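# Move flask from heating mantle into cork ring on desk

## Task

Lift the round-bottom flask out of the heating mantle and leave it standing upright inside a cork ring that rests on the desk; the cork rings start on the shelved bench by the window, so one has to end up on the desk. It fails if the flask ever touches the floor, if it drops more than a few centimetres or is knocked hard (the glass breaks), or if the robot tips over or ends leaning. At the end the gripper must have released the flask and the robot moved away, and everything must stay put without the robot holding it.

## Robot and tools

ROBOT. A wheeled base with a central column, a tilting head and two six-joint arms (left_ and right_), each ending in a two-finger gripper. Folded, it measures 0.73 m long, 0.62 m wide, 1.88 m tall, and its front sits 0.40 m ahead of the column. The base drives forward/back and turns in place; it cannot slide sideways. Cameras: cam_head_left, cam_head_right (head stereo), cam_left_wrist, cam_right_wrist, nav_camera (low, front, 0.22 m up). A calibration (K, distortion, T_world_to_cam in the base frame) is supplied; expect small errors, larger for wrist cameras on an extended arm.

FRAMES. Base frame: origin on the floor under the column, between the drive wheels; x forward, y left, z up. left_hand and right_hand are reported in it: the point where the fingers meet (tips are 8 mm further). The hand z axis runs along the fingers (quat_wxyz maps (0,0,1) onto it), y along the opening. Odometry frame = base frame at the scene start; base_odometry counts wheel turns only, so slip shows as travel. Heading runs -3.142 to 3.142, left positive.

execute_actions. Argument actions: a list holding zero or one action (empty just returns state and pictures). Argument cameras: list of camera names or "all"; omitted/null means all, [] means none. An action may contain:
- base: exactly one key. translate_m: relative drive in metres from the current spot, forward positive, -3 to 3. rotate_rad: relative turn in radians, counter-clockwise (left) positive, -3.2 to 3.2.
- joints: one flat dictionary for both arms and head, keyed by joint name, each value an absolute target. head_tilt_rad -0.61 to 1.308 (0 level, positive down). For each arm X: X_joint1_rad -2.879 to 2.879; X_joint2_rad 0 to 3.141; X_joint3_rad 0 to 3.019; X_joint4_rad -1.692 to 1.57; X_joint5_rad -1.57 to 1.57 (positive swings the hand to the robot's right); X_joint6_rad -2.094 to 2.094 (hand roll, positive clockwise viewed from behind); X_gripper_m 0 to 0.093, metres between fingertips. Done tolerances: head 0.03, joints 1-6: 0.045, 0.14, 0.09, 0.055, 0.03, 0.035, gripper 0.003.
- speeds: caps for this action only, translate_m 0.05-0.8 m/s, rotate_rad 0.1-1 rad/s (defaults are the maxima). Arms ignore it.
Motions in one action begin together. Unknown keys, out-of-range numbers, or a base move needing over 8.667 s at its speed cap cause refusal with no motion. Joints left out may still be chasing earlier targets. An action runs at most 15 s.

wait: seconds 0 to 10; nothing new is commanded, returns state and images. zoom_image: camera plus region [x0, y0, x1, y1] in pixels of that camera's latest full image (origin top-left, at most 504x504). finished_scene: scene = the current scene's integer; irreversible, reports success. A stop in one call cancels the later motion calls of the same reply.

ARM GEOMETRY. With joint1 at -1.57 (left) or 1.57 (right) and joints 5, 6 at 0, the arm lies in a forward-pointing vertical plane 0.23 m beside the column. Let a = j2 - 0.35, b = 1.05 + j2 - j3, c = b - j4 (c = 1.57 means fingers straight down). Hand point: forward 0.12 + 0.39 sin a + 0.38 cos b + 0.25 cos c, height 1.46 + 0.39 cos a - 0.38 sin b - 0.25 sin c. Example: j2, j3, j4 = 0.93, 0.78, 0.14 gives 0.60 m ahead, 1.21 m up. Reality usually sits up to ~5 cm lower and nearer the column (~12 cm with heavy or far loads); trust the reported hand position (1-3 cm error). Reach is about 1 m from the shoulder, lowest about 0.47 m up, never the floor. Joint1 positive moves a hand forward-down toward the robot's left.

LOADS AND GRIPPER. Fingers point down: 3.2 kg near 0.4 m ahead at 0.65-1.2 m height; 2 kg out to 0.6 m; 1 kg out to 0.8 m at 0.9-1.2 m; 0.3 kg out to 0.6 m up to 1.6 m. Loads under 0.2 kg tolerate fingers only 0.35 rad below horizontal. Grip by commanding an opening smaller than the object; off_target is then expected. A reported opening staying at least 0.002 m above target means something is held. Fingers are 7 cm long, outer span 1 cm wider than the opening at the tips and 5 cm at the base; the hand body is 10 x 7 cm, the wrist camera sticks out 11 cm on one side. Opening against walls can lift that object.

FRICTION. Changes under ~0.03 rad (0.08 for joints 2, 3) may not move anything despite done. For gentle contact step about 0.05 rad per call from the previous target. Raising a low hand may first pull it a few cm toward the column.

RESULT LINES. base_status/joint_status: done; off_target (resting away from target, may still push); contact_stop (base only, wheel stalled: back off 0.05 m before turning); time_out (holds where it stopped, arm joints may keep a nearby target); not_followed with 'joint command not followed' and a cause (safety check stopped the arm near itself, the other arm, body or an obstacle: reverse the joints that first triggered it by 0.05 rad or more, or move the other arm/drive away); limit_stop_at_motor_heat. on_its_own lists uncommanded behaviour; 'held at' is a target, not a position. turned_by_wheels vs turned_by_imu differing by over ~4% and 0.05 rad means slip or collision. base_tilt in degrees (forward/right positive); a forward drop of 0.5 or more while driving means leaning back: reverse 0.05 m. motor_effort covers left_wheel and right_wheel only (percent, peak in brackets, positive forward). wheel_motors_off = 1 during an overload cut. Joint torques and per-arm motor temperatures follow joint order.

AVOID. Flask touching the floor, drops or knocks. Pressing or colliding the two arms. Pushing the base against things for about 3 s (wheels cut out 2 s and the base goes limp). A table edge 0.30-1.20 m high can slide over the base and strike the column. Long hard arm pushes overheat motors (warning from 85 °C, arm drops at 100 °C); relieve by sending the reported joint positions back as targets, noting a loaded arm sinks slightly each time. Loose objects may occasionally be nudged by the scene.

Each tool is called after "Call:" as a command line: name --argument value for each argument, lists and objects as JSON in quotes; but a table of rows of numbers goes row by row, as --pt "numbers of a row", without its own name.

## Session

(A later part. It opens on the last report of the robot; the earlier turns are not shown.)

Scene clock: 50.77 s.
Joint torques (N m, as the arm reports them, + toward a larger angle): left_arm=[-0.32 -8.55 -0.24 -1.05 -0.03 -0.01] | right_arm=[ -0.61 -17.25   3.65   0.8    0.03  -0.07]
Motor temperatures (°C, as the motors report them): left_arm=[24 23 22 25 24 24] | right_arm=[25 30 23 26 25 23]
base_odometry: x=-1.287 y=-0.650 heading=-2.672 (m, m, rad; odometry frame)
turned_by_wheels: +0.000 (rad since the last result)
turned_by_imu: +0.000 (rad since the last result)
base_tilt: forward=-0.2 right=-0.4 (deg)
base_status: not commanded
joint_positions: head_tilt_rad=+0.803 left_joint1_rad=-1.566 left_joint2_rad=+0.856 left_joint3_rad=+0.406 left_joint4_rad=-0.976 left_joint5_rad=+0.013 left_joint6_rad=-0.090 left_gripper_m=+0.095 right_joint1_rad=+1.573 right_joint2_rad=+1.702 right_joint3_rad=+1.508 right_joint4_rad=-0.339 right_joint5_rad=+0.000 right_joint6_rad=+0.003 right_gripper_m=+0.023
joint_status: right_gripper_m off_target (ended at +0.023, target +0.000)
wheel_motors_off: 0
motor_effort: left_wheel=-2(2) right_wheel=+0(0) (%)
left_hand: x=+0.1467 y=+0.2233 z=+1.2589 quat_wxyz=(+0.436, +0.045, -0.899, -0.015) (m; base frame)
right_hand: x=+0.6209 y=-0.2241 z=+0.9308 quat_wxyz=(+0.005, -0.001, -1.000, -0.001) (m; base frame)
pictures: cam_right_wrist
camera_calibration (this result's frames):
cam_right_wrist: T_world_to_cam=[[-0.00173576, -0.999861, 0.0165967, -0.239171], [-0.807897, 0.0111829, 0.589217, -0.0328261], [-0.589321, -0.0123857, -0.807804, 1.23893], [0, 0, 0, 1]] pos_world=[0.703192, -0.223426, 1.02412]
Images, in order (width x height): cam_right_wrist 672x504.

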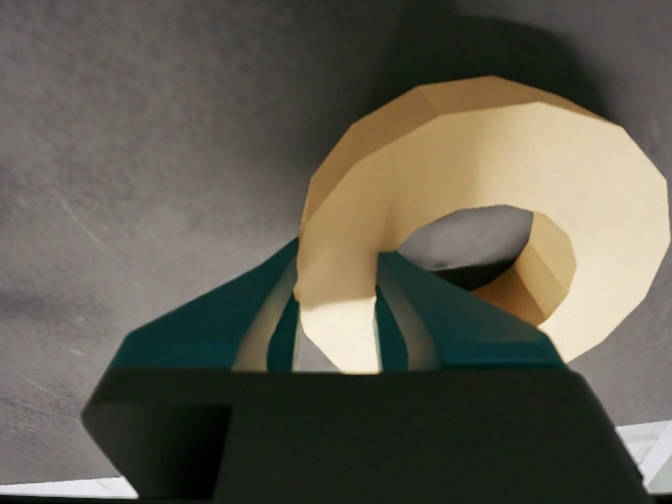

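Call:
execute_actions --actions '[{"joints":{"right_joint2_rad":1.2,"right_joint3_rad":1.25,"right_joint4_rad":-0.57}}]' --cameras '[]'

Call:
execute_actions --actions '[{"base":{"translate_m":-1.05}}]' --cameras '[]'

Call:
execute_actions --actions '[{"base":{"rotate_rad":-1.45},"joints":{"head_tilt_rad":0.6}}]'

Scene clock: 56.97 s.
Joint torques (N m, as the arm reports them, + toward a larger angle): left_arm=[ 0.2  -7.87 -0.28 -1.06 -0.04 -0.04] | right_arm=[ -0.51 -14.37   5.47   0.8    0.03  -0.07]
Motor temperatures (°C, as the motors report them): left_arm=[24 23 22 25 24 24] | right_arm=[25 30 23 26 25 23]
base_odometry: x=-1.287 y=-0.650 heading=-2.672 (m, m, rad; odometry frame)
turned_by_wheels: +0.000 (rad since the last result)
turned_by_imu: -0.001 (rad since the last result)
base_tilt: forward=-0.2 right=-0.4 (deg)
base_status: not commanded
joint_positions: head_tilt_rad=+0.803 left_joint1_rad=-1.566 left_joint2_rad=+0.856 left_joint3_rad=+0.406 left_joint4_rad=-0.976 left_joint5_rad=+0.013 left_joint6_rad=-0.090 left_gripper_m=+0.095 right_joint1_rad=+1.573 right_joint2_rad=+1.177 right_joint3_rad=+1.244 right_joint4_rad=-0.573 right_joint5_rad=+0.000 right_joint6_rad=+0.003 right_gripper_m=+0.023
joint_status: all done
wheel_motors_off: 0
motor_effort: left_wheel=+0(3) right_wheel=+0(1) (%)
left_hand: x=+0.1467 y=+0.2233 z=+1.2589 quat_wxyz=(+0.436, +0.045, -0.899, -0.015) (m; base frame)
right_hand: x=+0.6254 y=-0.2245 z=+1.1527 quat_wxyz=(-0.009, -0.001, -1.000, -0.001) (m; base frame)
pictures: none
No camera images: the call's "cameras" was empty. Leave "cameras" out to get every camera's image.

Scene clock: 60.20 s.
Joint torques (N m, as the arm reports them, + toward a larger angle): left_arm=[-0.03 -8.09  0.   -0.99 -0.03 -0.01] | right_arm=[ -0.5  -14.51   5.45   0.84   0.03  -0.07]
Motor temperatures (°C, as the motors report them): left_arm=[24 23 22 25 24 24] | right_arm=[25 30 23 26 25 23]
base_odometry: x=-0.351 y=-0.174 heading=-2.671 (m, m, rad; odometry frame)
turned_by_wheels: +0.001 (rad since the last result)
turned_by_imu: +0.000 (rad since the last result)
base_tilt: forward=-0.2 right=-0.4 (deg)
base_status: done
joint_positions: head_tilt_rad=+0.803 left_joint1_rad=-1.566 left_joint2_rad=+0.856 left_joint3_rad=+0.403 left_joint4_rad=-0.976 left_joint5_rad=+0.013 left_joint6_rad=-0.090 left_gripper_m=+0.095 right_joint1_rad=+1.573 right_joint2_rad=+1.178 right_joint3_rad=+1.244 right_joint4_rad=-0.573 right_joint5_rad=+0.000 right_joint6_rad=+0.003 right_gripper_m=+0.023
joint_status: not commanded
wheel_motors_off: 0
motor_effort: left_wheel=+0(49) right_wheel=-1(64) (%)
left_hand: x=+0.1455 y=+0.2233 z=+1.2593 quat_wxyz=(+0.437, +0.045, -0.898, -0.015) (m; base frame)
right_hand: x=+0.6250 y=-0.2245 z=+1.1523 quat_wxyz=(-0.009, -0.001, -1.000, -0.001) (m; base frame)
pictures: none
No camera images: the call's "cameras" was empty. Leave "cameras" out to get every camera's image.

Scene clock: 62.97 s.
Joint torques (N m, as the arm reports them, + toward a larger angle): left_arm=[-0.15 -7.93 -0.1  -1.1  -0.04 -0.05] | right_arm=[ -0.6  -14.48   5.44   0.85   0.02  -0.07]
Motor temperatures (°C, as the motors report them): left_arm=[24 23 22 25 24 24] | right_arm=[25 30 23 26 25 23]
base_odometry: x=-0.351 y=-0.174 heading=+2.163 (m, m, rad; odometry frame)
turned_by_wheels: -1.449 (rad since the last result)
turned_by_imu: -1.431 (rad since the last result)
base_tilt: forward=-0.1 right=-0.4 (deg)
base_status: done
joint_positions: head_tilt_rad=+0.618 left_joint1_rad=-1.566 left_joint2_rad=+0.856 left_joint3_rad=+0.403 left_joint4_rad=-0.976 left_joint5_rad=+0.013 left_joint6_rad=-0.090 left_gripper_m=+0.095 right_joint1_rad=+1.575 right_joint2_rad=+1.178 right_joint3_rad=+1.244 right_joint4_rad=-0.573 right_joint5_rad=+0.000 right_joint6_rad=+0.003 right_gripper_m=+0.023
joint_status: all done
wheel_motors_off: 0
motor_effort: left_wheel=+3(54) right_wheel=-2(47) (%)
left_hand: x=+0.1455 y=+0.2233 z=+1.2593 quat_wxyz=(+0.437, +0.045, -0.898, -0.015) (m; base frame)
right_hand: x=+0.6250 y=-0.2235 z=+1.1523 quat_wxyz=(-0.009, -0.001, -1.000, -0.002) (m; base frame)
pictures: cam_head_left, cam_head_right, cam_left_wrist, cam_right_wrist, nav_camera
camera_calibration (this result's frames):
cam_head_left: T_world_to_cam=[[0.0611488, -0.998126, 0.00214158, 0.0229298], [-0.56446, -0.0363503, -0.824659, 1.29845], [0.823192, 0.0492181, -0.565626, 0.758834], [0, 0, 0, 1]] pos_world=[0.106856, 0.0327375, 1.49995]
cam_head_right: T_world_to_cam=[[0.0621481, -0.997856, -0.0205424, -0.0226157], [-0.580471, -0.0193943, -0.81405, 1.2875], [0.811906, 0.0625159, -0.580432, 0.787178], [0, 0, 0, 1]] pos_world=[0.109649, -0.0468082, 1.50453]
cam_left_wrist: T_world_to_cam=[[0.0665998, -0.996125, -0.0574491, 0.288109], [-0.0354133, -0.0599005, 0.997576, -1.23492], [-0.997151, -0.0644039, -0.0392655, 0.333299], [0, 0, 0, 1]] pos_world=[0.269428, 0.234486, 1.26157]
cam_right_wrist: T_world_to_cam=[[-0.00127452, -0.999889, 0.0148661, -0.240474], [-0.823567, 0.00948185, 0.56714, -0.125165], [-0.567217, -0.0115204, -0.823487, 1.42475], [0, 0, 0, 1]] pos_world=[0.704754, -0.222847, 1.24782]
Images, in order (width x height): cam_head_left 672x504, cam_head_right 672x504, cam_left_wrist 672x504, cam_right_wrist 672x504, nav_camera 672x504.

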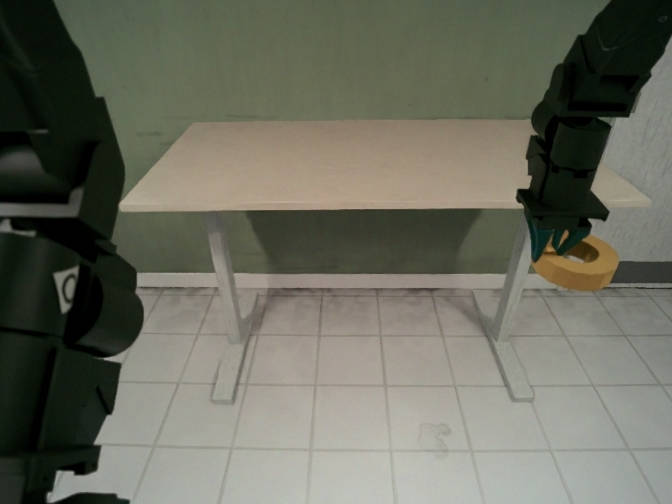

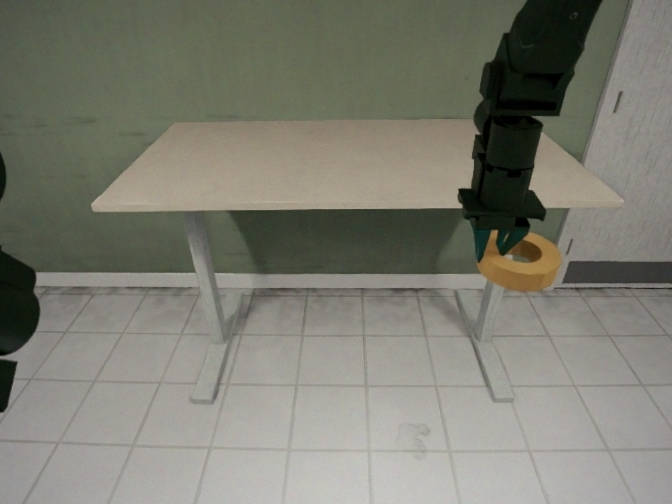

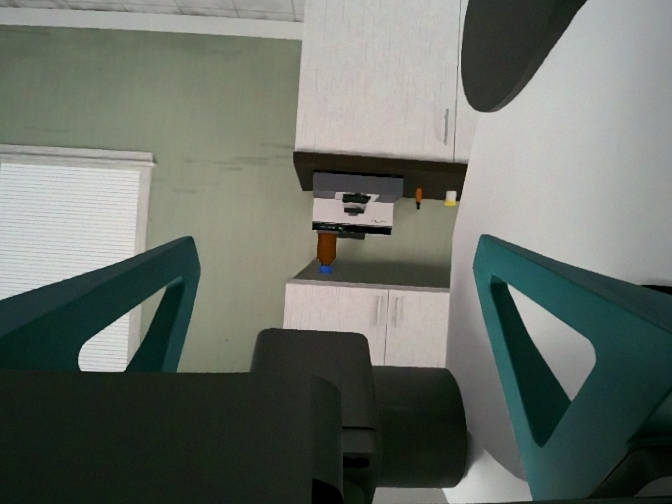

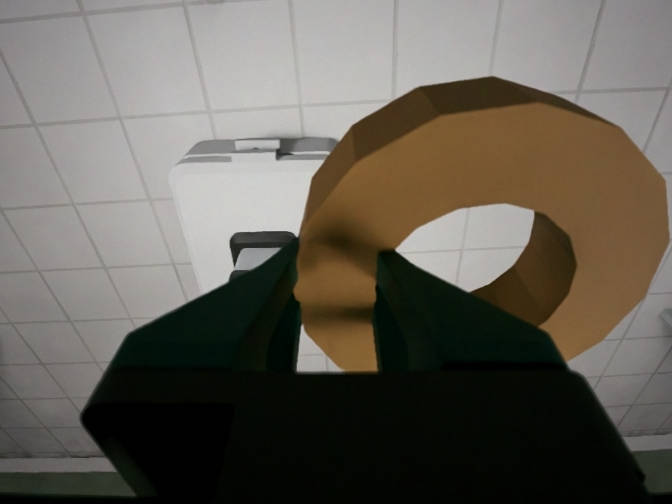

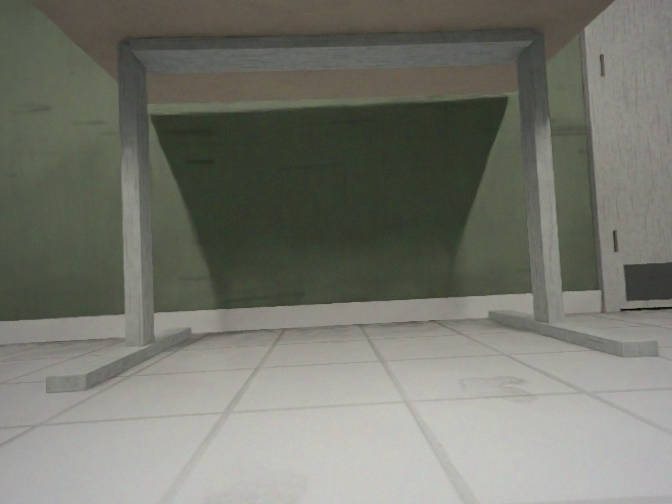

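Call:
execute_actions --actions '[{"base":{"translate_m":0.72},"joints":{"head_tilt_rad":0.8}}]' --cameras '[]'

Call:
execute_actions --actions '[{"joints":{"right_joint2_rad":1.52,"right_joint3_rad":1.38,"right_joint4_rad":-0.37}}]' --cameras '["cam_head_right"]'

Call:
execute_actions --actions '[{"joints":{"right_joint2_rad":1.57,"right_joint4_rad":-0.34}}]' --cameras '["cam_head_right","cam_right_wrist"]'

Scene clock: 70.93 s.
Joint torques (N m, as the arm reports them, + toward a larger angle): left_arm=[ 0.23 -8.45 -0.5  -1.   -0.01 -0.01] | right_arm=[ -0.72 -14.66   5.46   0.8    0.03  -0.08]
Motor temperatures (°C, as the motors report them): left_arm=[24 23 22 25 24 24] | right_arm=[25 30 24 26 25 23]
base_odometry: x=-0.753 y=+0.423 heading=+2.163 (m, m, rad; odometry frame)
turned_by_wheels: +0.000 (rad since the last result)
turned_by_imu: -0.002 (rad since the last result)
base_tilt: forward=-0.1 right=-0.4 (deg)
base_status: done
joint_positions: head_tilt_rad=+0.803 left_joint1_rad=-1.566 left_joint2_rad=+0.856 left_joint3_rad=+0.409 left_joint4_rad=-0.976 left_joint5_rad=+0.013 left_joint6_rad=-0.090 left_gripper_m=+0.095 right_joint1_rad=+1.575 right_joint2_rad=+1.178 right_joint3_rad=+1.244 right_joint4_rad=-0.572 right_joint5_rad=+0.000 right_joint6_rad=+0.003 right_gripper_m=+0.023
joint_status: all done
wheel_motors_off: 0
motor_effort: left_wheel=+0(59) right_wheel=+0(55) (%)
left_hand: x=+0.1483 y=+0.2233 z=+1.2584 quat_wxyz=(+0.435, +0.045, -0.899, -0.015) (m; base frame)
right_hand: x=+0.6252 y=-0.2235 z=+1.1520 quat_wxyz=(-0.009, -0.001, -1.000, -0.002) (m; base frame)
pictures: none
No camera images: the call's "cameras" was empty. Leave "cameras" out to get every camera's image.

Scene clock: 72.07 s.
Joint torques (N m, as the arm reports them, + toward a larger angle): left_arm=[-0.09 -8.14 -0.41 -1.04 -0.04 -0.02] | right_arm=[ -0.7  -18.14   3.84   0.64   0.03  -0.08]
Motor temperatures (°C, as the motors report them): left_arm=[24 23 22 25 24 24] | right_arm=[25 30 24 26 25 23]
base_odometry: x=-0.753 y=+0.423 heading=+2.163 (m, m, rad; odometry frame)
turned_by_wheels: +0.000 (rad since the last result)
turned_by_imu: +0.000 (rad since the last result)
base_tilt: forward=-0.2 right=-0.4 (deg)
base_status: not commanded
joint_positions: head_tilt_rad=+0.803 left_joint1_rad=-1.566 left_joint2_rad=+0.856 left_joint3_rad=+0.409 left_joint4_rad=-0.976 left_joint5_rad=+0.013 left_joint6_rad=-0.090 left_gripper_m=+0.095 right_joint1_rad=+1.575 right_joint2_rad=+1.541 right_joint3_rad=+1.373 right_joint4_rad=-0.370 right_joint5_rad=+0.000 right_joint6_rad=+0.003 right_gripper_m=+0.023
joint_status: all done
wheel_motors_off: 0
motor_effort: left_wheel=+0(1) right_wheel=+0(1) (%)
left_hand: x=+0.1483 y=+0.2233 z=+1.2584 quat_wxyz=(+0.435, +0.045, -0.899, -0.015) (m; base frame)
right_hand: x=+0.6111 y=-0.2230 z=+0.9935 quat_wxyz=(+0.007, -0.001, -1.000, -0.002) (m; base frame)
pictures: cam_head_right
camera_calibration (this result's frames):
cam_head_right: T_world_to_cam=[[0.0573097, -0.997856, -0.0316224, -0.00531053], [-0.720291, -0.0193943, -0.6934, 1.10869], [0.6913, 0.0625159, -0.719858, 1.00792], [0, 0, 0, 1]] pos_world=[0.102107, -0.0468082, 1.49416]
Images, in order (width x height): cam_head_right 672x504.

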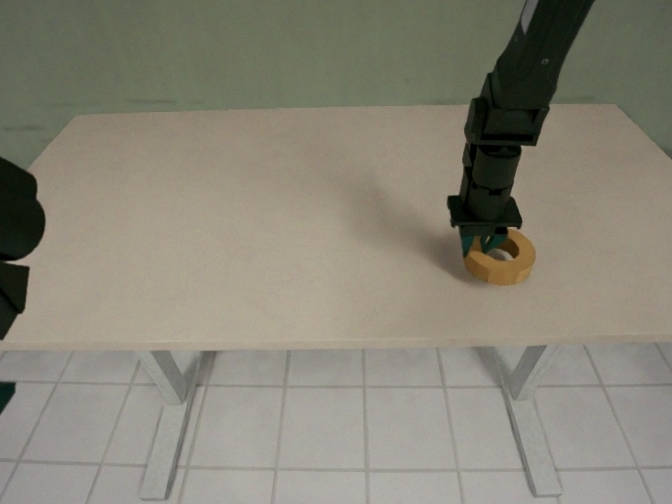

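Scene clock: 72.60 s.
Joint torques (N m, as the arm reports them, + toward a larger angle): left_arm=[-0.12 -7.95 -0.4  -1.1  -0.03 -0.03] | right_arm=[ -0.68 -15.01   3.9    1.16   0.03  -0.07]
Motor temperatures (°C, as the motors report them): left_arm=[24 23 22 25 24 24] | right_arm=[25 30 24 26 25 23]
base_odometry: x=-0.753 y=+0.423 heading=+2.163 (m, m, rad; odometry frame)
turned_by_wheels: +0.000 (rad since the last result)
turned_by_imu: +0.000 (rad since the last result)
base_tilt: forward=-0.2 right=-0.3 (deg)
base_status: not commanded
joint_positions: head_tilt_rad=+0.803 left_joint1_rad=-1.566 left_joint2_rad=+0.856 left_joint3_rad=+0.409 left_joint4_rad=-0.976 left_joint5_rad=+0.013 left_joint6_rad=-0.090 left_gripper_m=+0.095 right_joint1_rad=+1.575 right_joint2_rad=+1.542 right_joint3_rad=+1.373 right_joint4_rad=-0.350 right_joint5_rad=+0.000 right_joint6_rad=+0.003 right_gripper_m=+0.023
joint_status: all done
wheel_motors_off: 0
motor_effort: left_wheel=+0(1) right_wheel=+0(0) (%)
left_hand: x=+0.1483 y=+0.2233 z=+1.2584 quat_wxyz=(+0.435, +0.045, -0.899, -0.015) (m; base frame)
right_hand: x=+0.6156 y=-0.2230 z=+0.9931 quat_wxyz=(-0.002, -0.001, -1.000, -0.002) (m; base frame)
pictures: cam_head_right, cam_right_wrist
camera_calibration (this result's frames):
cam_head_right: T_world_to_cam=[[0.0573097, -0.997856, -0.0316224, -0.00531052], [-0.720291, -0.0193943, -0.6934, 1.10869], [0.6913, 0.0625159, -0.719858, 1.00792], [0, 0, 0, 1]] pos_world=[0.102107, -0.0468082, 1.49416]
cam_right_wrist: T_world_to_cam=[[-0.00103902, -0.999888, 0.0149056, -0.237801], [-0.816143, 0.00946109, 0.577773, -0.0577523], [-0.57785, -0.0115648, -0.816061, 1.28752], [0, 0, 0, 1]] pos_world=[0.696612, -0.222338, 1.08761]
Images, in order (width x height): cam_head_right 672x504, cam_right_wrist 672x504.

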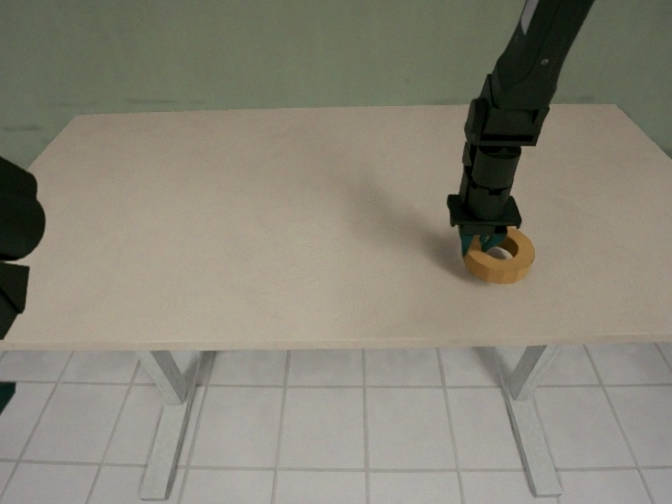

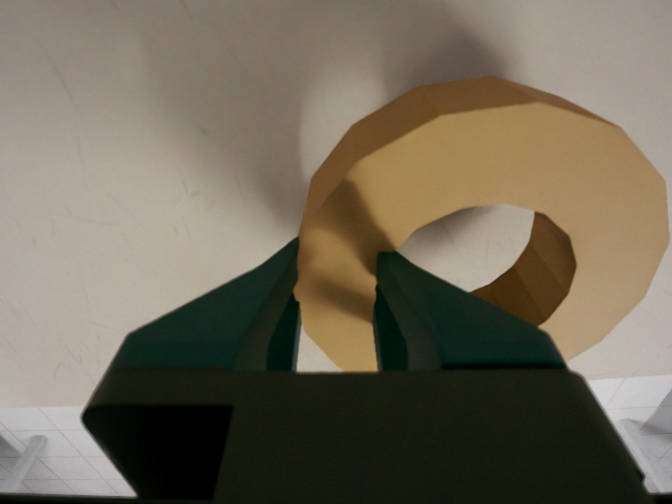

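Call:
execute_actions --actions '[{"joints":{"right_joint2_rad":1.61,"right_joint4_rad":-0.31}}]' --cameras '["cam_right_wrist"]'

Call:
execute_actions --actions '[{"joints":{"right_joint2_rad":1.65}}]' --cameras '["cam_right_wrist"]'

Scene clock: 75.67 s.
Joint torques (N m, as the arm reports them, + toward a larger angle): left_arm=[-0.23 -8.13 -0.28 -0.92 -0.06 -0.01] | right_arm=[ -0.68 -15.57   3.43   0.94   0.02  -0.08]
Motor temperatures (°C, as the motors report them): left_arm=[24 23 22 25 24 24] | right_arm=[25 30 23 26 25 23]
base_odometry: x=-0.753 y=+0.423 heading=+2.163 (m, m, rad; odometry frame)
turned_by_wheels: +0.000 (rad since the last result)
turned_by_imu: -0.001 (rad since the last result)
base_tilt: forward=-0.2 right=-0.4 (deg)
base_status: not commanded
joint_positions: head_tilt_rad=+0.803 left_joint1_rad=-1.566 left_joint2_rad=+0.856 left_joint3_rad=+0.409 left_joint4_rad=-0.976 left_joint5_rad=+0.013 left_joint6_rad=-0.090 left_gripper_m=+0.095 right_joint1_rad=+1.575 right_joint2_rad=+1.595 right_joint3_rad=+1.373 right_joint4_rad=-0.318 right_joint5_rad=+0.000 right_joint6_rad=+0.003 right_gripper_m=+0.023
joint_status: all done
wheel_motors_off: 0
motor_effort: left_wheel=+1(1) right_wheel=+0(0) (%)
left_hand: x=+0.1483 y=+0.2233 z=+1.2584 quat_wxyz=(+0.435, +0.045, -0.899, -0.015) (m; base frame)
right_hand: x=+0.5984 y=-0.2229 z=+0.9674 quat_wxyz=(+0.008, -0.001, -1.000, -0.002) (m; base frame)
pictures: cam_right_wrist
camera_calibration (this result's frames):
cam_right_wrist: T_world_to_cam=[[-0.000670959, -0.999888, 0.014961, -0.237658], [-0.804296, 0.00942988, 0.594154, -0.0798864], [-0.594229, -0.0116345, -0.804212, 1.25497], [0, 0, 0, 1]] pos_world=[0.681327, -0.222277, 1.06028]
Images, in order (width x height): cam_right_wrist 672x504.

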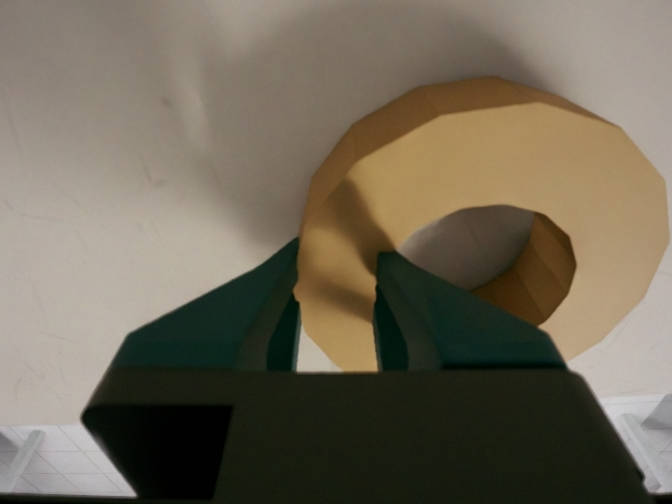

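Scene clock: 76.17 s.
Joint torques (N m, as the arm reports them, + toward a larger angle): left_arm=[-0.34 -8.25 -0.32 -0.95 -0.04  0.01] | right_arm=[ -0.68 -13.2    3.4    0.99   0.02  -0.08]
Motor temperatures (°C, as the motors report them): left_arm=[24 23 22 25 24 24] | right_arm=[25 30 23 26 25 23]
base_odometry: x=-0.753 y=+0.423 heading=+2.163 (m, m, rad; odometry frame)
turned_by_wheels: +0.000 (rad since the last result)
turned_by_imu: +0.000 (rad since the last result)
base_tilt: forward=-0.2 right=-0.4 (deg)
base_status: not commanded
joint_positions: head_tilt_rad=+0.803 left_joint1_rad=-1.566 left_joint2_rad=+0.856 left_joint3_rad=+0.409 left_joint4_rad=-0.976 left_joint5_rad=+0.013 left_joint6_rad=-0.090 left_gripper_m=+0.095 right_joint1_rad=+1.575 right_joint2_rad=+1.598 right_joint3_rad=+1.373 right_joint4_rad=-0.317 right_joint5_rad=+0.000 right_joint6_rad=+0.003 right_gripper_m=+0.023
joint_status: all done
wheel_motors_off: 0
motor_effort: left_wheel=+0(0) right_wheel=+0(0) (%)
left_hand: x=+0.1483 y=+0.2233 z=+1.2584 quat_wxyz=(+0.435, +0.045, -0.899, -0.015) (m; base frame)
right_hand: x=+0.5968 y=-0.2229 z=+0.9658 quat_wxyz=(+0.009, -0.001, -1.000, -0.002) (m; base frame)
pictures: cam_right_wrist
camera_calibration (this result's frames):
cam_right_wrist: T_world_to_cam=[[-0.000615307, -0.999888, 0.0149688, -0.237673], [-0.802479, 0.00942529, 0.596606, -0.0836493], [-0.59668, -0.011645, -0.802395, 1.25242], [0, 0, 0, 1]] pos_world=[0.680023, -0.222274, 1.0584]
Images, in order (width x height): cam_right_wrist 672x504.

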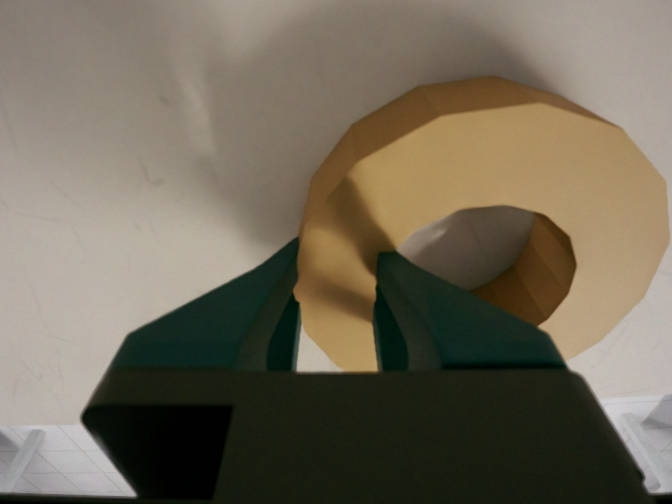

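Unclear; one more step.

Call:
execute_actions --actions '[{"joints":{"right_joint2_rad":1.68,"right_joint4_rad":-0.27}}]' --cameras '["cam_right_wrist","cam_head_right"]'

Scene clock: 79.27 s.
Joint torques (N m, as the arm reports them, + toward a larger angle): left_arm=[ 0.08 -8.43 -0.36 -1.08 -0.06 -0.01] | right_arm=[ -0.74 -11.24   3.39   2.44   0.03  -0.07]
Motor temperatures (°C, as the motors report them): left_arm=[24 23 22 25 24 24] | right_arm=[25 30 23 26 25 23]
base_odometry: x=-0.753 y=+0.423 heading=+2.163 (m, m, rad; odometry frame)
turned_by_wheels: +0.000 (rad since the last result)
turned_by_imu: -0.001 (rad since the last result)
base_tilt: forward=-0.2 right=-0.4 (deg)
base_status: not commanded
joint_positions: head_tilt_rad=+0.803 left_joint1_rad=-1.566 left_joint2_rad=+0.856 left_joint3_rad=+0.409 left_joint4_rad=-0.976 left_joint5_rad=+0.013 left_joint6_rad=-0.090 left_gripper_m=+0.095 right_joint1_rad=+1.575 right_joint2_rad=+1.599 right_joint3_rad=+1.373 right_joint4_rad=-0.311 right_joint5_rad=+0.000 right_joint6_rad=+0.003 right_gripper_m=+0.023
joint_status: all done
wheel_motors_off: 0
motor_effort: left_wheel=+1(1) right_wheel=+0(0) (%)
left_hand: x=+0.1483 y=+0.2233 z=+1.2584 quat_wxyz=(+0.435, +0.045, -0.899, -0.015) (m; base frame)
right_hand: x=+0.5978 y=-0.2229 z=+0.9652 quat_wxyz=(+0.007, -0.001, -1.000, -0.002) (m; base frame)
pictures: cam_head_right, cam_right_wrist
camera_calibration (this result's frames):
cam_head_right: T_world_to_cam=[[0.0573097, -0.997856, -0.0316224, -0.00531053], [-0.720291, -0.0193943, -0.6934, 1.10869], [0.6913, 0.0625159, -0.719858, 1.00792], [0, 0, 0, 1]] pos_world=[0.102107, -0.0468082, 1.49416]
cam_right_wrist: T_world_to_cam=[[-0.000705728, -0.999888, 0.0149561, -0.237594], [-0.805427, 0.00943276, 0.592619, -0.0769449], [-0.592694, -0.0116279, -0.805344, 1.253], [0, 0, 0, 1]] pos_world=[0.680501, -0.222272, 1.05824]
Images, in order (width x height): cam_head_right 672x504, cam_right_wrist 672x504.

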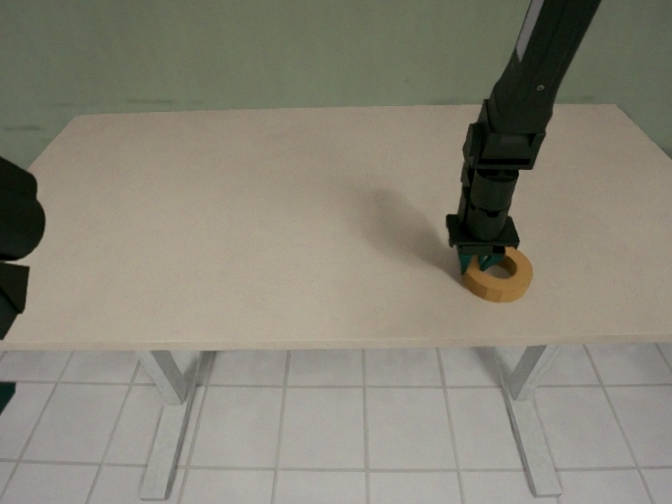

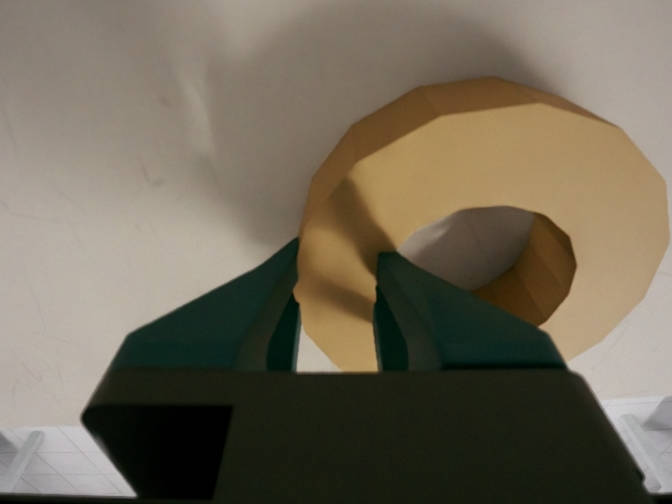

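Call:
execute_actions --actions '[{"joints":{"right_joint2_rad":1.6,"right_joint4_rad":-0.31,"right_gripper_m":0.055}}]' --cameras '[]'

Call:
execute_actions --actions '[{"joints":{"right_joint2_rad":1.2,"right_joint3_rad":1.25,"right_joint4_rad":-0.57}}]' --cameras '["cam_head_right"]'

Call:
execute_actions --actions '[{"base":{"translate_m":-0.15},"joints":{"head_tilt_rad":0.5,"right_gripper_m":0.093}}]' --cameras '[]'

Call:
execute_actions --actions '[{"base":{"rotate_rad":-1.58}}]' --cameras '["cam_head_left","cam_head_right"]'

Scene clock: 86.37 s.
Joint torques (N m, as the arm reports them, + toward a larger angle): left_arm=[-0.05 -8.16 -0.54 -0.99 -0.01  0.  ] | right_arm=[ -0.67 -16.68   3.4    0.86   0.02  -0.07]
Motor temperatures (°C, as the motors report them): left_arm=[24 23 22 25 24 24] | right_arm=[25 30 23 26 25 23]
base_odometry: x=-0.753 y=+0.423 heading=+2.163 (m, m, rad; odometry frame)
turned_by_wheels: +0.000 (rad since the last result)
turned_by_imu: -0.001 (rad since the last result)
base_tilt: forward=-0.2 right=-0.4 (deg)
base_status: not commanded
joint_positions: head_tilt_rad=+0.803 left_joint1_rad=-1.566 left_joint2_rad=+0.856 left_joint3_rad=+0.409 left_joint4_rad=-0.976 left_joint5_rad=+0.013 left_joint6_rad=-0.090 left_gripper_m=+0.095 right_joint1_rad=+1.575 right_joint2_rad=+1.599 right_joint3_rad=+1.373 right_joint4_rad=-0.315 right_joint5_rad=+0.000 right_joint6_rad=+0.003 right_gripper_m=+0.055
joint_status: all done
wheel_motors_off: 0
motor_effort: left_wheel=+1(1) right_wheel=+0(1) (%)
left_hand: x=+0.1483 y=+0.2233 z=+1.2584 quat_wxyz=(+0.435, +0.045, -0.899, -0.015) (m; base frame)
right_hand: x=+0.5969 y=-0.2229 z=+0.9654 quat_wxyz=(+0.009, -0.001, -1.000, -0.002) (m; base frame)
pictures: none
No camera images: the call's "cameras" was empty. Leave "cameras" out to get every camera's image.

Scene clock: 87.70 s.
Joint torques (N m, as the arm reports them, + toward a larger angle): left_arm=[-0.23 -8.11 -0.35 -1.02 -0.04 -0.03] | right_arm=[ -0.61 -14.16   5.49   0.38   0.02  -0.07]
Motor temperatures (°C, as the motors report them): left_arm=[24 23 22 25 24 24] | right_arm=[25 30 23 26 25 23]
base_odometry: x=-0.753 y=+0.423 heading=+2.163 (m, m, rad; odometry frame)
turned_by_wheels: +0.000 (rad since the last result)
turned_by_imu: +0.000 (rad since the last result)
base_tilt: forward=-0.1 right=-0.4 (deg)
base_status: not commanded
joint_positions: head_tilt_rad=+0.803 left_joint1_rad=-1.566 left_joint2_rad=+0.856 left_joint3_rad=+0.409 left_joint4_rad=-0.976 left_joint5_rad=+0.013 left_joint6_rad=-0.090 left_gripper_m=+0.095 right_joint1_rad=+1.575 right_joint2_rad=+1.172 right_joint3_rad=+1.246 right_joint4_rad=-0.562 right_joint5_rad=+0.000 right_joint6_rad=+0.003 right_gripper_m=+0.055
joint_status: all done
wheel_motors_off: 0
motor_effort: left_wheel=+1(1) right_wheel=+0(0) (%)
left_hand: x=+0.1483 y=+0.2233 z=+1.2584 quat_wxyz=(+0.435, +0.045, -0.899, -0.015) (m; base frame)
right_hand: x=+0.6304 y=-0.2235 z=+1.1556 quat_wxyz=(-0.018, -0.001, -1.000, -0.002) (m; base frame)
pictures: cam_head_right
camera_calibration (this result's frames):
cam_head_right: T_world_to_cam=[[0.0573097, -0.997856, -0.0316224, -0.00531052], [-0.720291, -0.0193943, -0.6934, 1.10869], [0.6913, 0.0625159, -0.719858, 1.00792], [0, 0, 0, 1]] pos_world=[0.102107, -0.0468082, 1.49416]
Images, in order (width x height): cam_head_right 672x504.

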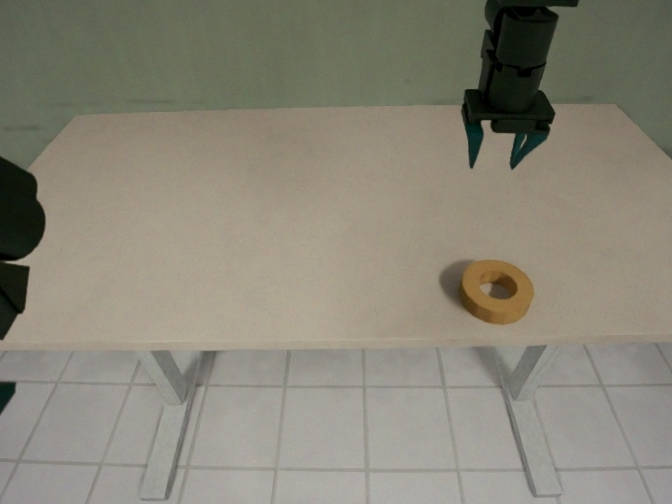

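Scene clock: 89.47 s.
Joint torques (N m, as the arm reports them, + toward a larger angle): left_arm=[-0.01 -8.03 -0.22 -1.17 -0.06 -0.01] | right_arm=[ -0.61 -14.24   5.42   0.54   0.03  -0.08]
Motor temperatures (°C, as the motors report them): left_arm=[24 23 22 25 24 24] | right_arm=[25 30 23 26 25 23]
base_odometry: x=-0.669 y=+0.299 heading=+2.163 (m, m, rad; odometry frame)
turned_by_wheels: +0.000 (rad since the last result)
turned_by_imu: +0.000 (rad since the last result)
base_tilt: forward=-0.2 right=-0.4 (deg)
base_status: done
joint_positions: head_tilt_rad=+0.518 left_joint1_rad=-1.566 left_joint2_rad=+0.855 left_joint3_rad=+0.406 left_joint4_rad=-0.976 left_joint5_rad=+0.013 left_joint6_rad=-0.090 left_gripper_m=+0.095 right_joint1_rad=+1.575 right_joint2_rad=+1.175 right_joint3_rad=+1.245 right_joint4_rad=-0.565 right_joint5_rad=+0.000 right_joint6_rad=+0.003 right_gripper_m=+0.093
joint_status: all done
wheel_motors_off: 0
motor_effort: left_wheel=-1(36) right_wheel=+0(32) (%)
left_hand: x=+0.1468 y=+0.2233 z=+1.2590 quat_wxyz=(+0.436, +0.045, -0.899, -0.015) (m; base frame)
right_hand: x=+0.6282 y=-0.2235 z=+1.1540 quat_wxyz=(-0.014, -0.001, -1.000, -0.002) (m; base frame)
pictures: none
No camera images: the call's "cameras" was empty. Leave "cameras" out to get every camera's image.

Scene clock: 92.47 s.
Joint torques (N m, as the arm reports them, + toward a larger angle): left_arm=[ 0.18 -8.   -0.17 -1.   -0.02 -0.03] | right_arm=[ -0.74 -14.37   5.51   0.52   0.03  -0.07]
Motor temperatures (°C, as the motors report them): left_arm=[24 23 22 25 24 24] | right_arm=[25 30 23 26 25 23]
base_odometry: x=-0.669 y=+0.299 heading=+0.584 (m, m, rad; odometry frame)
turned_by_wheels: -1.579 (rad since the last result)
turned_by_imu: -1.559 (rad since the last result)
base_tilt: forward=-0.2 right=-0.4 (deg)
base_status: done
joint_positions: head_tilt_rad=+0.518 left_joint1_rad=-1.566 left_joint2_rad=+0.855 left_joint3_rad=+0.406 left_joint4_rad=-0.976 left_joint5_rad=+0.013 left_joint6_rad=-0.090 left_gripper_m=+0.095 right_joint1_rad=+1.575 right_joint2_rad=+1.175 right_joint3_rad=+1.245 right_joint4_rad=-0.565 right_joint5_rad=+0.000 right_joint6_rad=+0.003 right_gripper_m=+0.093
joint_status: not commanded
wheel_motors_off: 0
motor_effort: left_wheel=+3(49) right_wheel=-3(55) (%)
left_hand: x=+0.1468 y=+0.2233 z=+1.2590 quat_wxyz=(+0.436, +0.045, -0.899, -0.015) (m; base frame)
right_hand: x=+0.6282 y=-0.2233 z=+1.1540 quat_wxyz=(-0.014, -0.001, -1.000, -0.002) (m; base frame)
pictures: cam_head_left, cam_head_right
camera_calibration (this result's frames):
cam_head_left: T_world_to_cam=[[0.0606327, -0.998126, 0.00821255, 0.0136063], [-0.479645, -0.0363503, -0.876709, 1.37437], [0.875365, 0.0492181, -0.48095, 0.625826], [0, 0, 0, 1]] pos_world=[0.110558, 0.0327375, 1.5058]
cam_head_right: T_world_to_cam=[[0.063883, -0.997856, -0.0142595, -0.032378], [-0.496632, -0.0193943, -0.867745, 1.366], [0.865607, 0.0625159, -0.496806, 0.655709], [0, 0, 0, 1]] pos_world=[0.112881, -0.0468082, 1.51064]
Images, in order (width x height): cam_head_left 672x504, cam_head_right 672x504.

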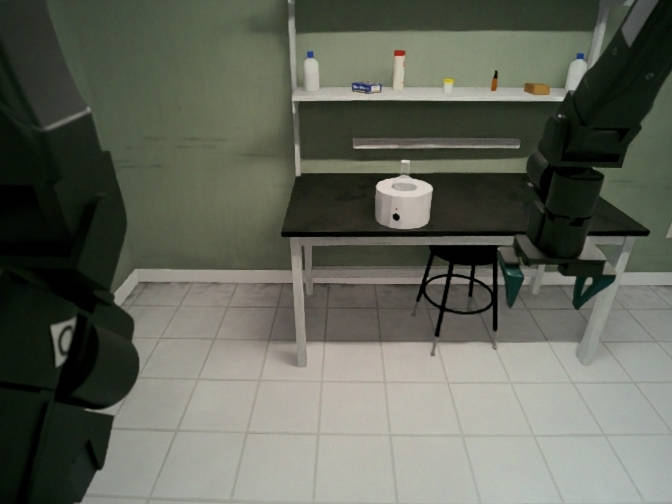

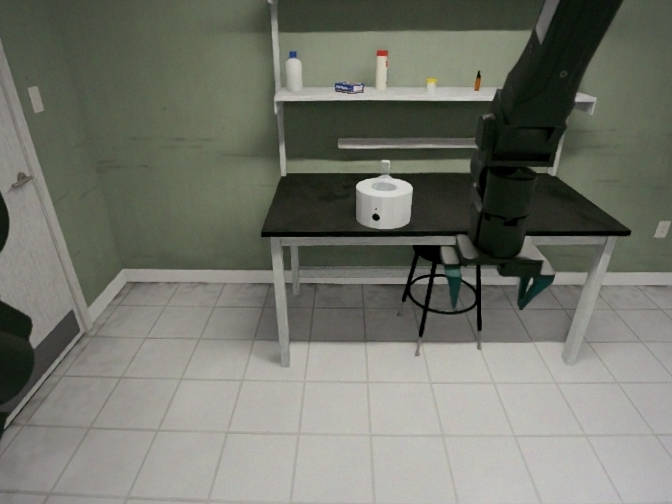

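Call:
execute_actions --actions '[{"base":{"rotate_rad":0.04},"joints":{"head_tilt_rad":0.8}}]' --cameras '[]'

Call:
execute_actions --actions '[{"base":{"translate_m":1.12}}]'

Scene clock: 97.97 s.
Joint torques (N m, as the arm reports them, + toward a larger angle): left_arm=[ 0.21 -7.7  -0.17 -1.04 -0.04 -0.04] | right_arm=[ -0.67 -14.16   5.44   0.52   0.02  -0.07]
Motor temperatures (°C, as the motors report them): left_arm=[24 24 22 25 24 24] | right_arm=[25 30 24 26 25 23]
base_odometry: x=-0.669 y=+0.299 heading=+0.623 (m, m, rad; odometry frame)
turned_by_wheels: +0.039 (rad since the last result)
turned_by_imu: +0.039 (rad since the last result)
base_tilt: forward=-0.2 right=-0.4 (deg)
base_status: done
joint_positions: head_tilt_rad=+0.802 left_joint1_rad=-1.566 left_joint2_rad=+0.855 left_joint3_rad=+0.406 left_joint4_rad=-0.976 left_joint5_rad=+0.013 left_joint6_rad=-0.090 left_gripper_m=+0.095 right_joint1_rad=+1.576 right_joint2_rad=+1.175 right_joint3_rad=+1.245 right_joint4_rad=-0.565 right_joint5_rad=+0.000 right_joint6_rad=+0.003 right_gripper_m=+0.093
joint_status: all done
wheel_motors_off: 0
motor_effort: left_wheel=+0(14) right_wheel=+1(17) (%)
left_hand: x=+0.1468 y=+0.2233 z=+1.2590 quat_wxyz=(+0.436, +0.045, -0.899, -0.015) (m; base frame)
right_hand: x=+0.6282 y=-0.2224 z=+1.1540 quat_wxyz=(-0.014, +0.000, -1.000, -0.002) (m; base frame)
pictures: none
No camera images: the call's "cameras" was empty. Leave "cameras" out to get every camera's image.

Scene clock: 101.47 s.
Joint torques (N m, as the arm reports them, + toward a larger angle): left_arm=[-0.1  -8.11 -0.28 -0.94 -0.03  0.01] | right_arm=[ -0.76 -14.29   5.49   0.55   0.03  -0.07]
Motor temperatures (°C, as the motors report them): left_arm=[24 24 22 25 24 24] | right_arm=[25 30 24 26 25 23]
base_odometry: x=+0.241 y=+0.952 heading=+0.622 (m, m, rad; odometry frame)
turned_by_wheels: -0.002 (rad since the last result)
turned_by_imu: -0.002 (rad since the last result)
base_tilt: forward=-0.2 right=-0.4 (deg)
base_status: done
joint_positions: head_tilt_rad=+0.803 left_joint1_rad=-1.566 left_joint2_rad=+0.855 left_joint3_rad=+0.406 left_joint4_rad=-0.976 left_joint5_rad=+0.013 left_joint6_rad=-0.090 left_gripper_m=+0.095 right_joint1_rad=+1.576 right_joint2_rad=+1.175 right_joint3_rad=+1.245 right_joint4_rad=-0.566 right_joint5_rad=+0.000 right_joint6_rad=+0.003 right_gripper_m=+0.093
joint_status: not commanded
wheel_motors_off: 0
motor_effort: left_wheel=-1(45) right_wheel=+1(66) (%)
left_hand: x=+0.1472 y=+0.2233 z=+1.2588 quat_wxyz=(+0.435, +0.045, -0.899, -0.015) (m; base frame)
right_hand: x=+0.6280 y=-0.2224 z=+1.1540 quat_wxyz=(-0.014, +0.000, -1.000, -0.002) (m; base frame)
pictures: cam_head_left, cam_head_right, cam_left_wrist, cam_right_wrist, nav_camera
camera_calibration (this result's frames):
cam_head_left: T_world_to_cam=[[0.0604985, -0.998126, -0.00914884, 0.0403496], [-0.706589, -0.0363503, -0.70669, 1.12388], [0.705033, 0.0492181, -0.707464, 0.983174], [0, 0, 0, 1]] pos_world=[0.0985135, 0.0327375, 1.49017]
cam_head_right: T_world_to_cam=[[0.0573059, -0.997856, -0.0316292, -0.00529982], [-0.720374, -0.0193943, -0.693315, 1.10856], [0.691214, 0.0625159, -0.719941, 1.00806], [0, 0, 0, 1]] pos_world=[0.102102, -0.0468082, 1.49416]
cam_left_wrist: T_world_to_cam=[[0.066803, -0.996125, -0.0572037, 0.28763], [-0.0392195, -0.0599089, 0.997433, -1.23363], [-0.996995, -0.064388, -0.0430696, 0.339814], [0, 0, 0, 1]] pos_world=[0.271196, 0.23449, 1.26155]
cam_right_wrist: T_world_to_cam=[[-0.000514461, -0.999913, 0.0131796, -0.238011], [-0.829586, 0.00778596, 0.558325, -0.110083], [-0.558379, -0.0106464, -0.829517, 1.42952], [0, 0, 0, 1]] pos_world=[0.706769, -0.221914, 1.25041]
Images, in order (width x height): cam_head_left 672x504, cam_head_right 672x504, cam_left_wrist 672x504, cam_right_wrist 672x504, nav_camera 672x504.

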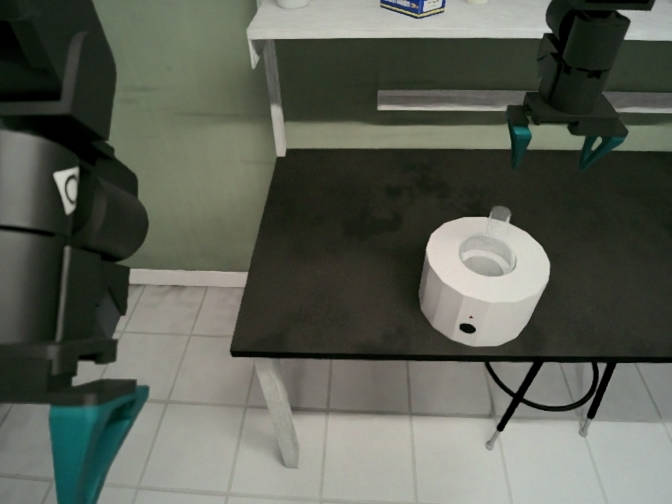

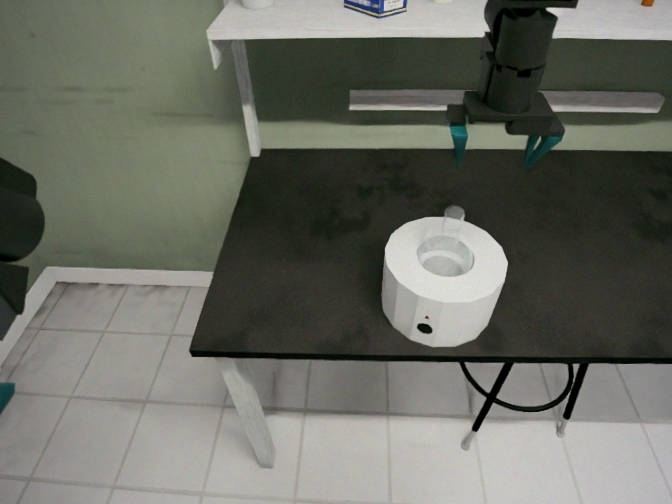

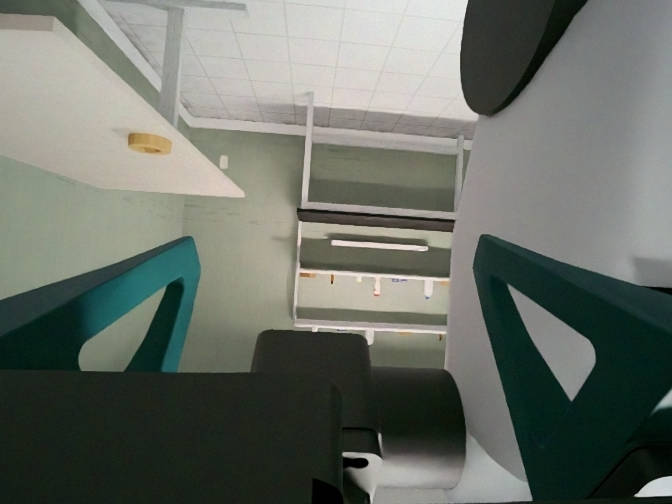

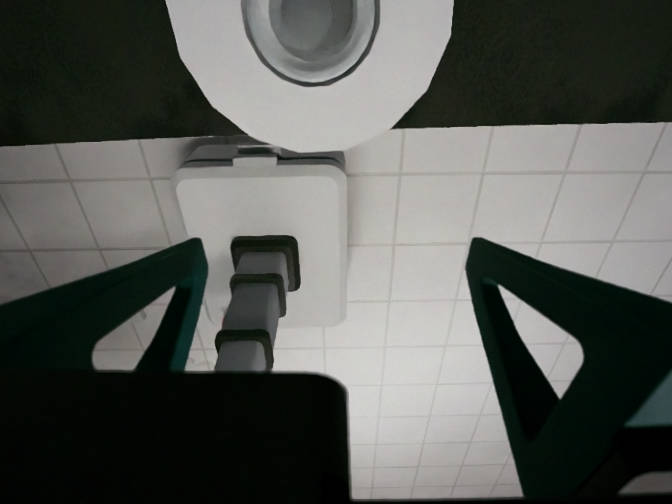

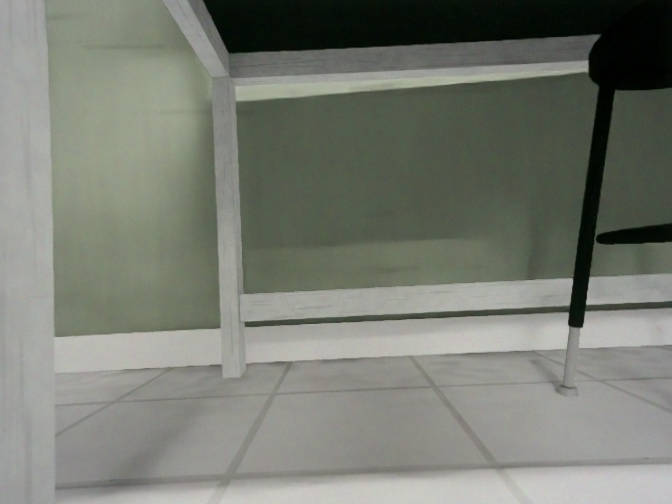

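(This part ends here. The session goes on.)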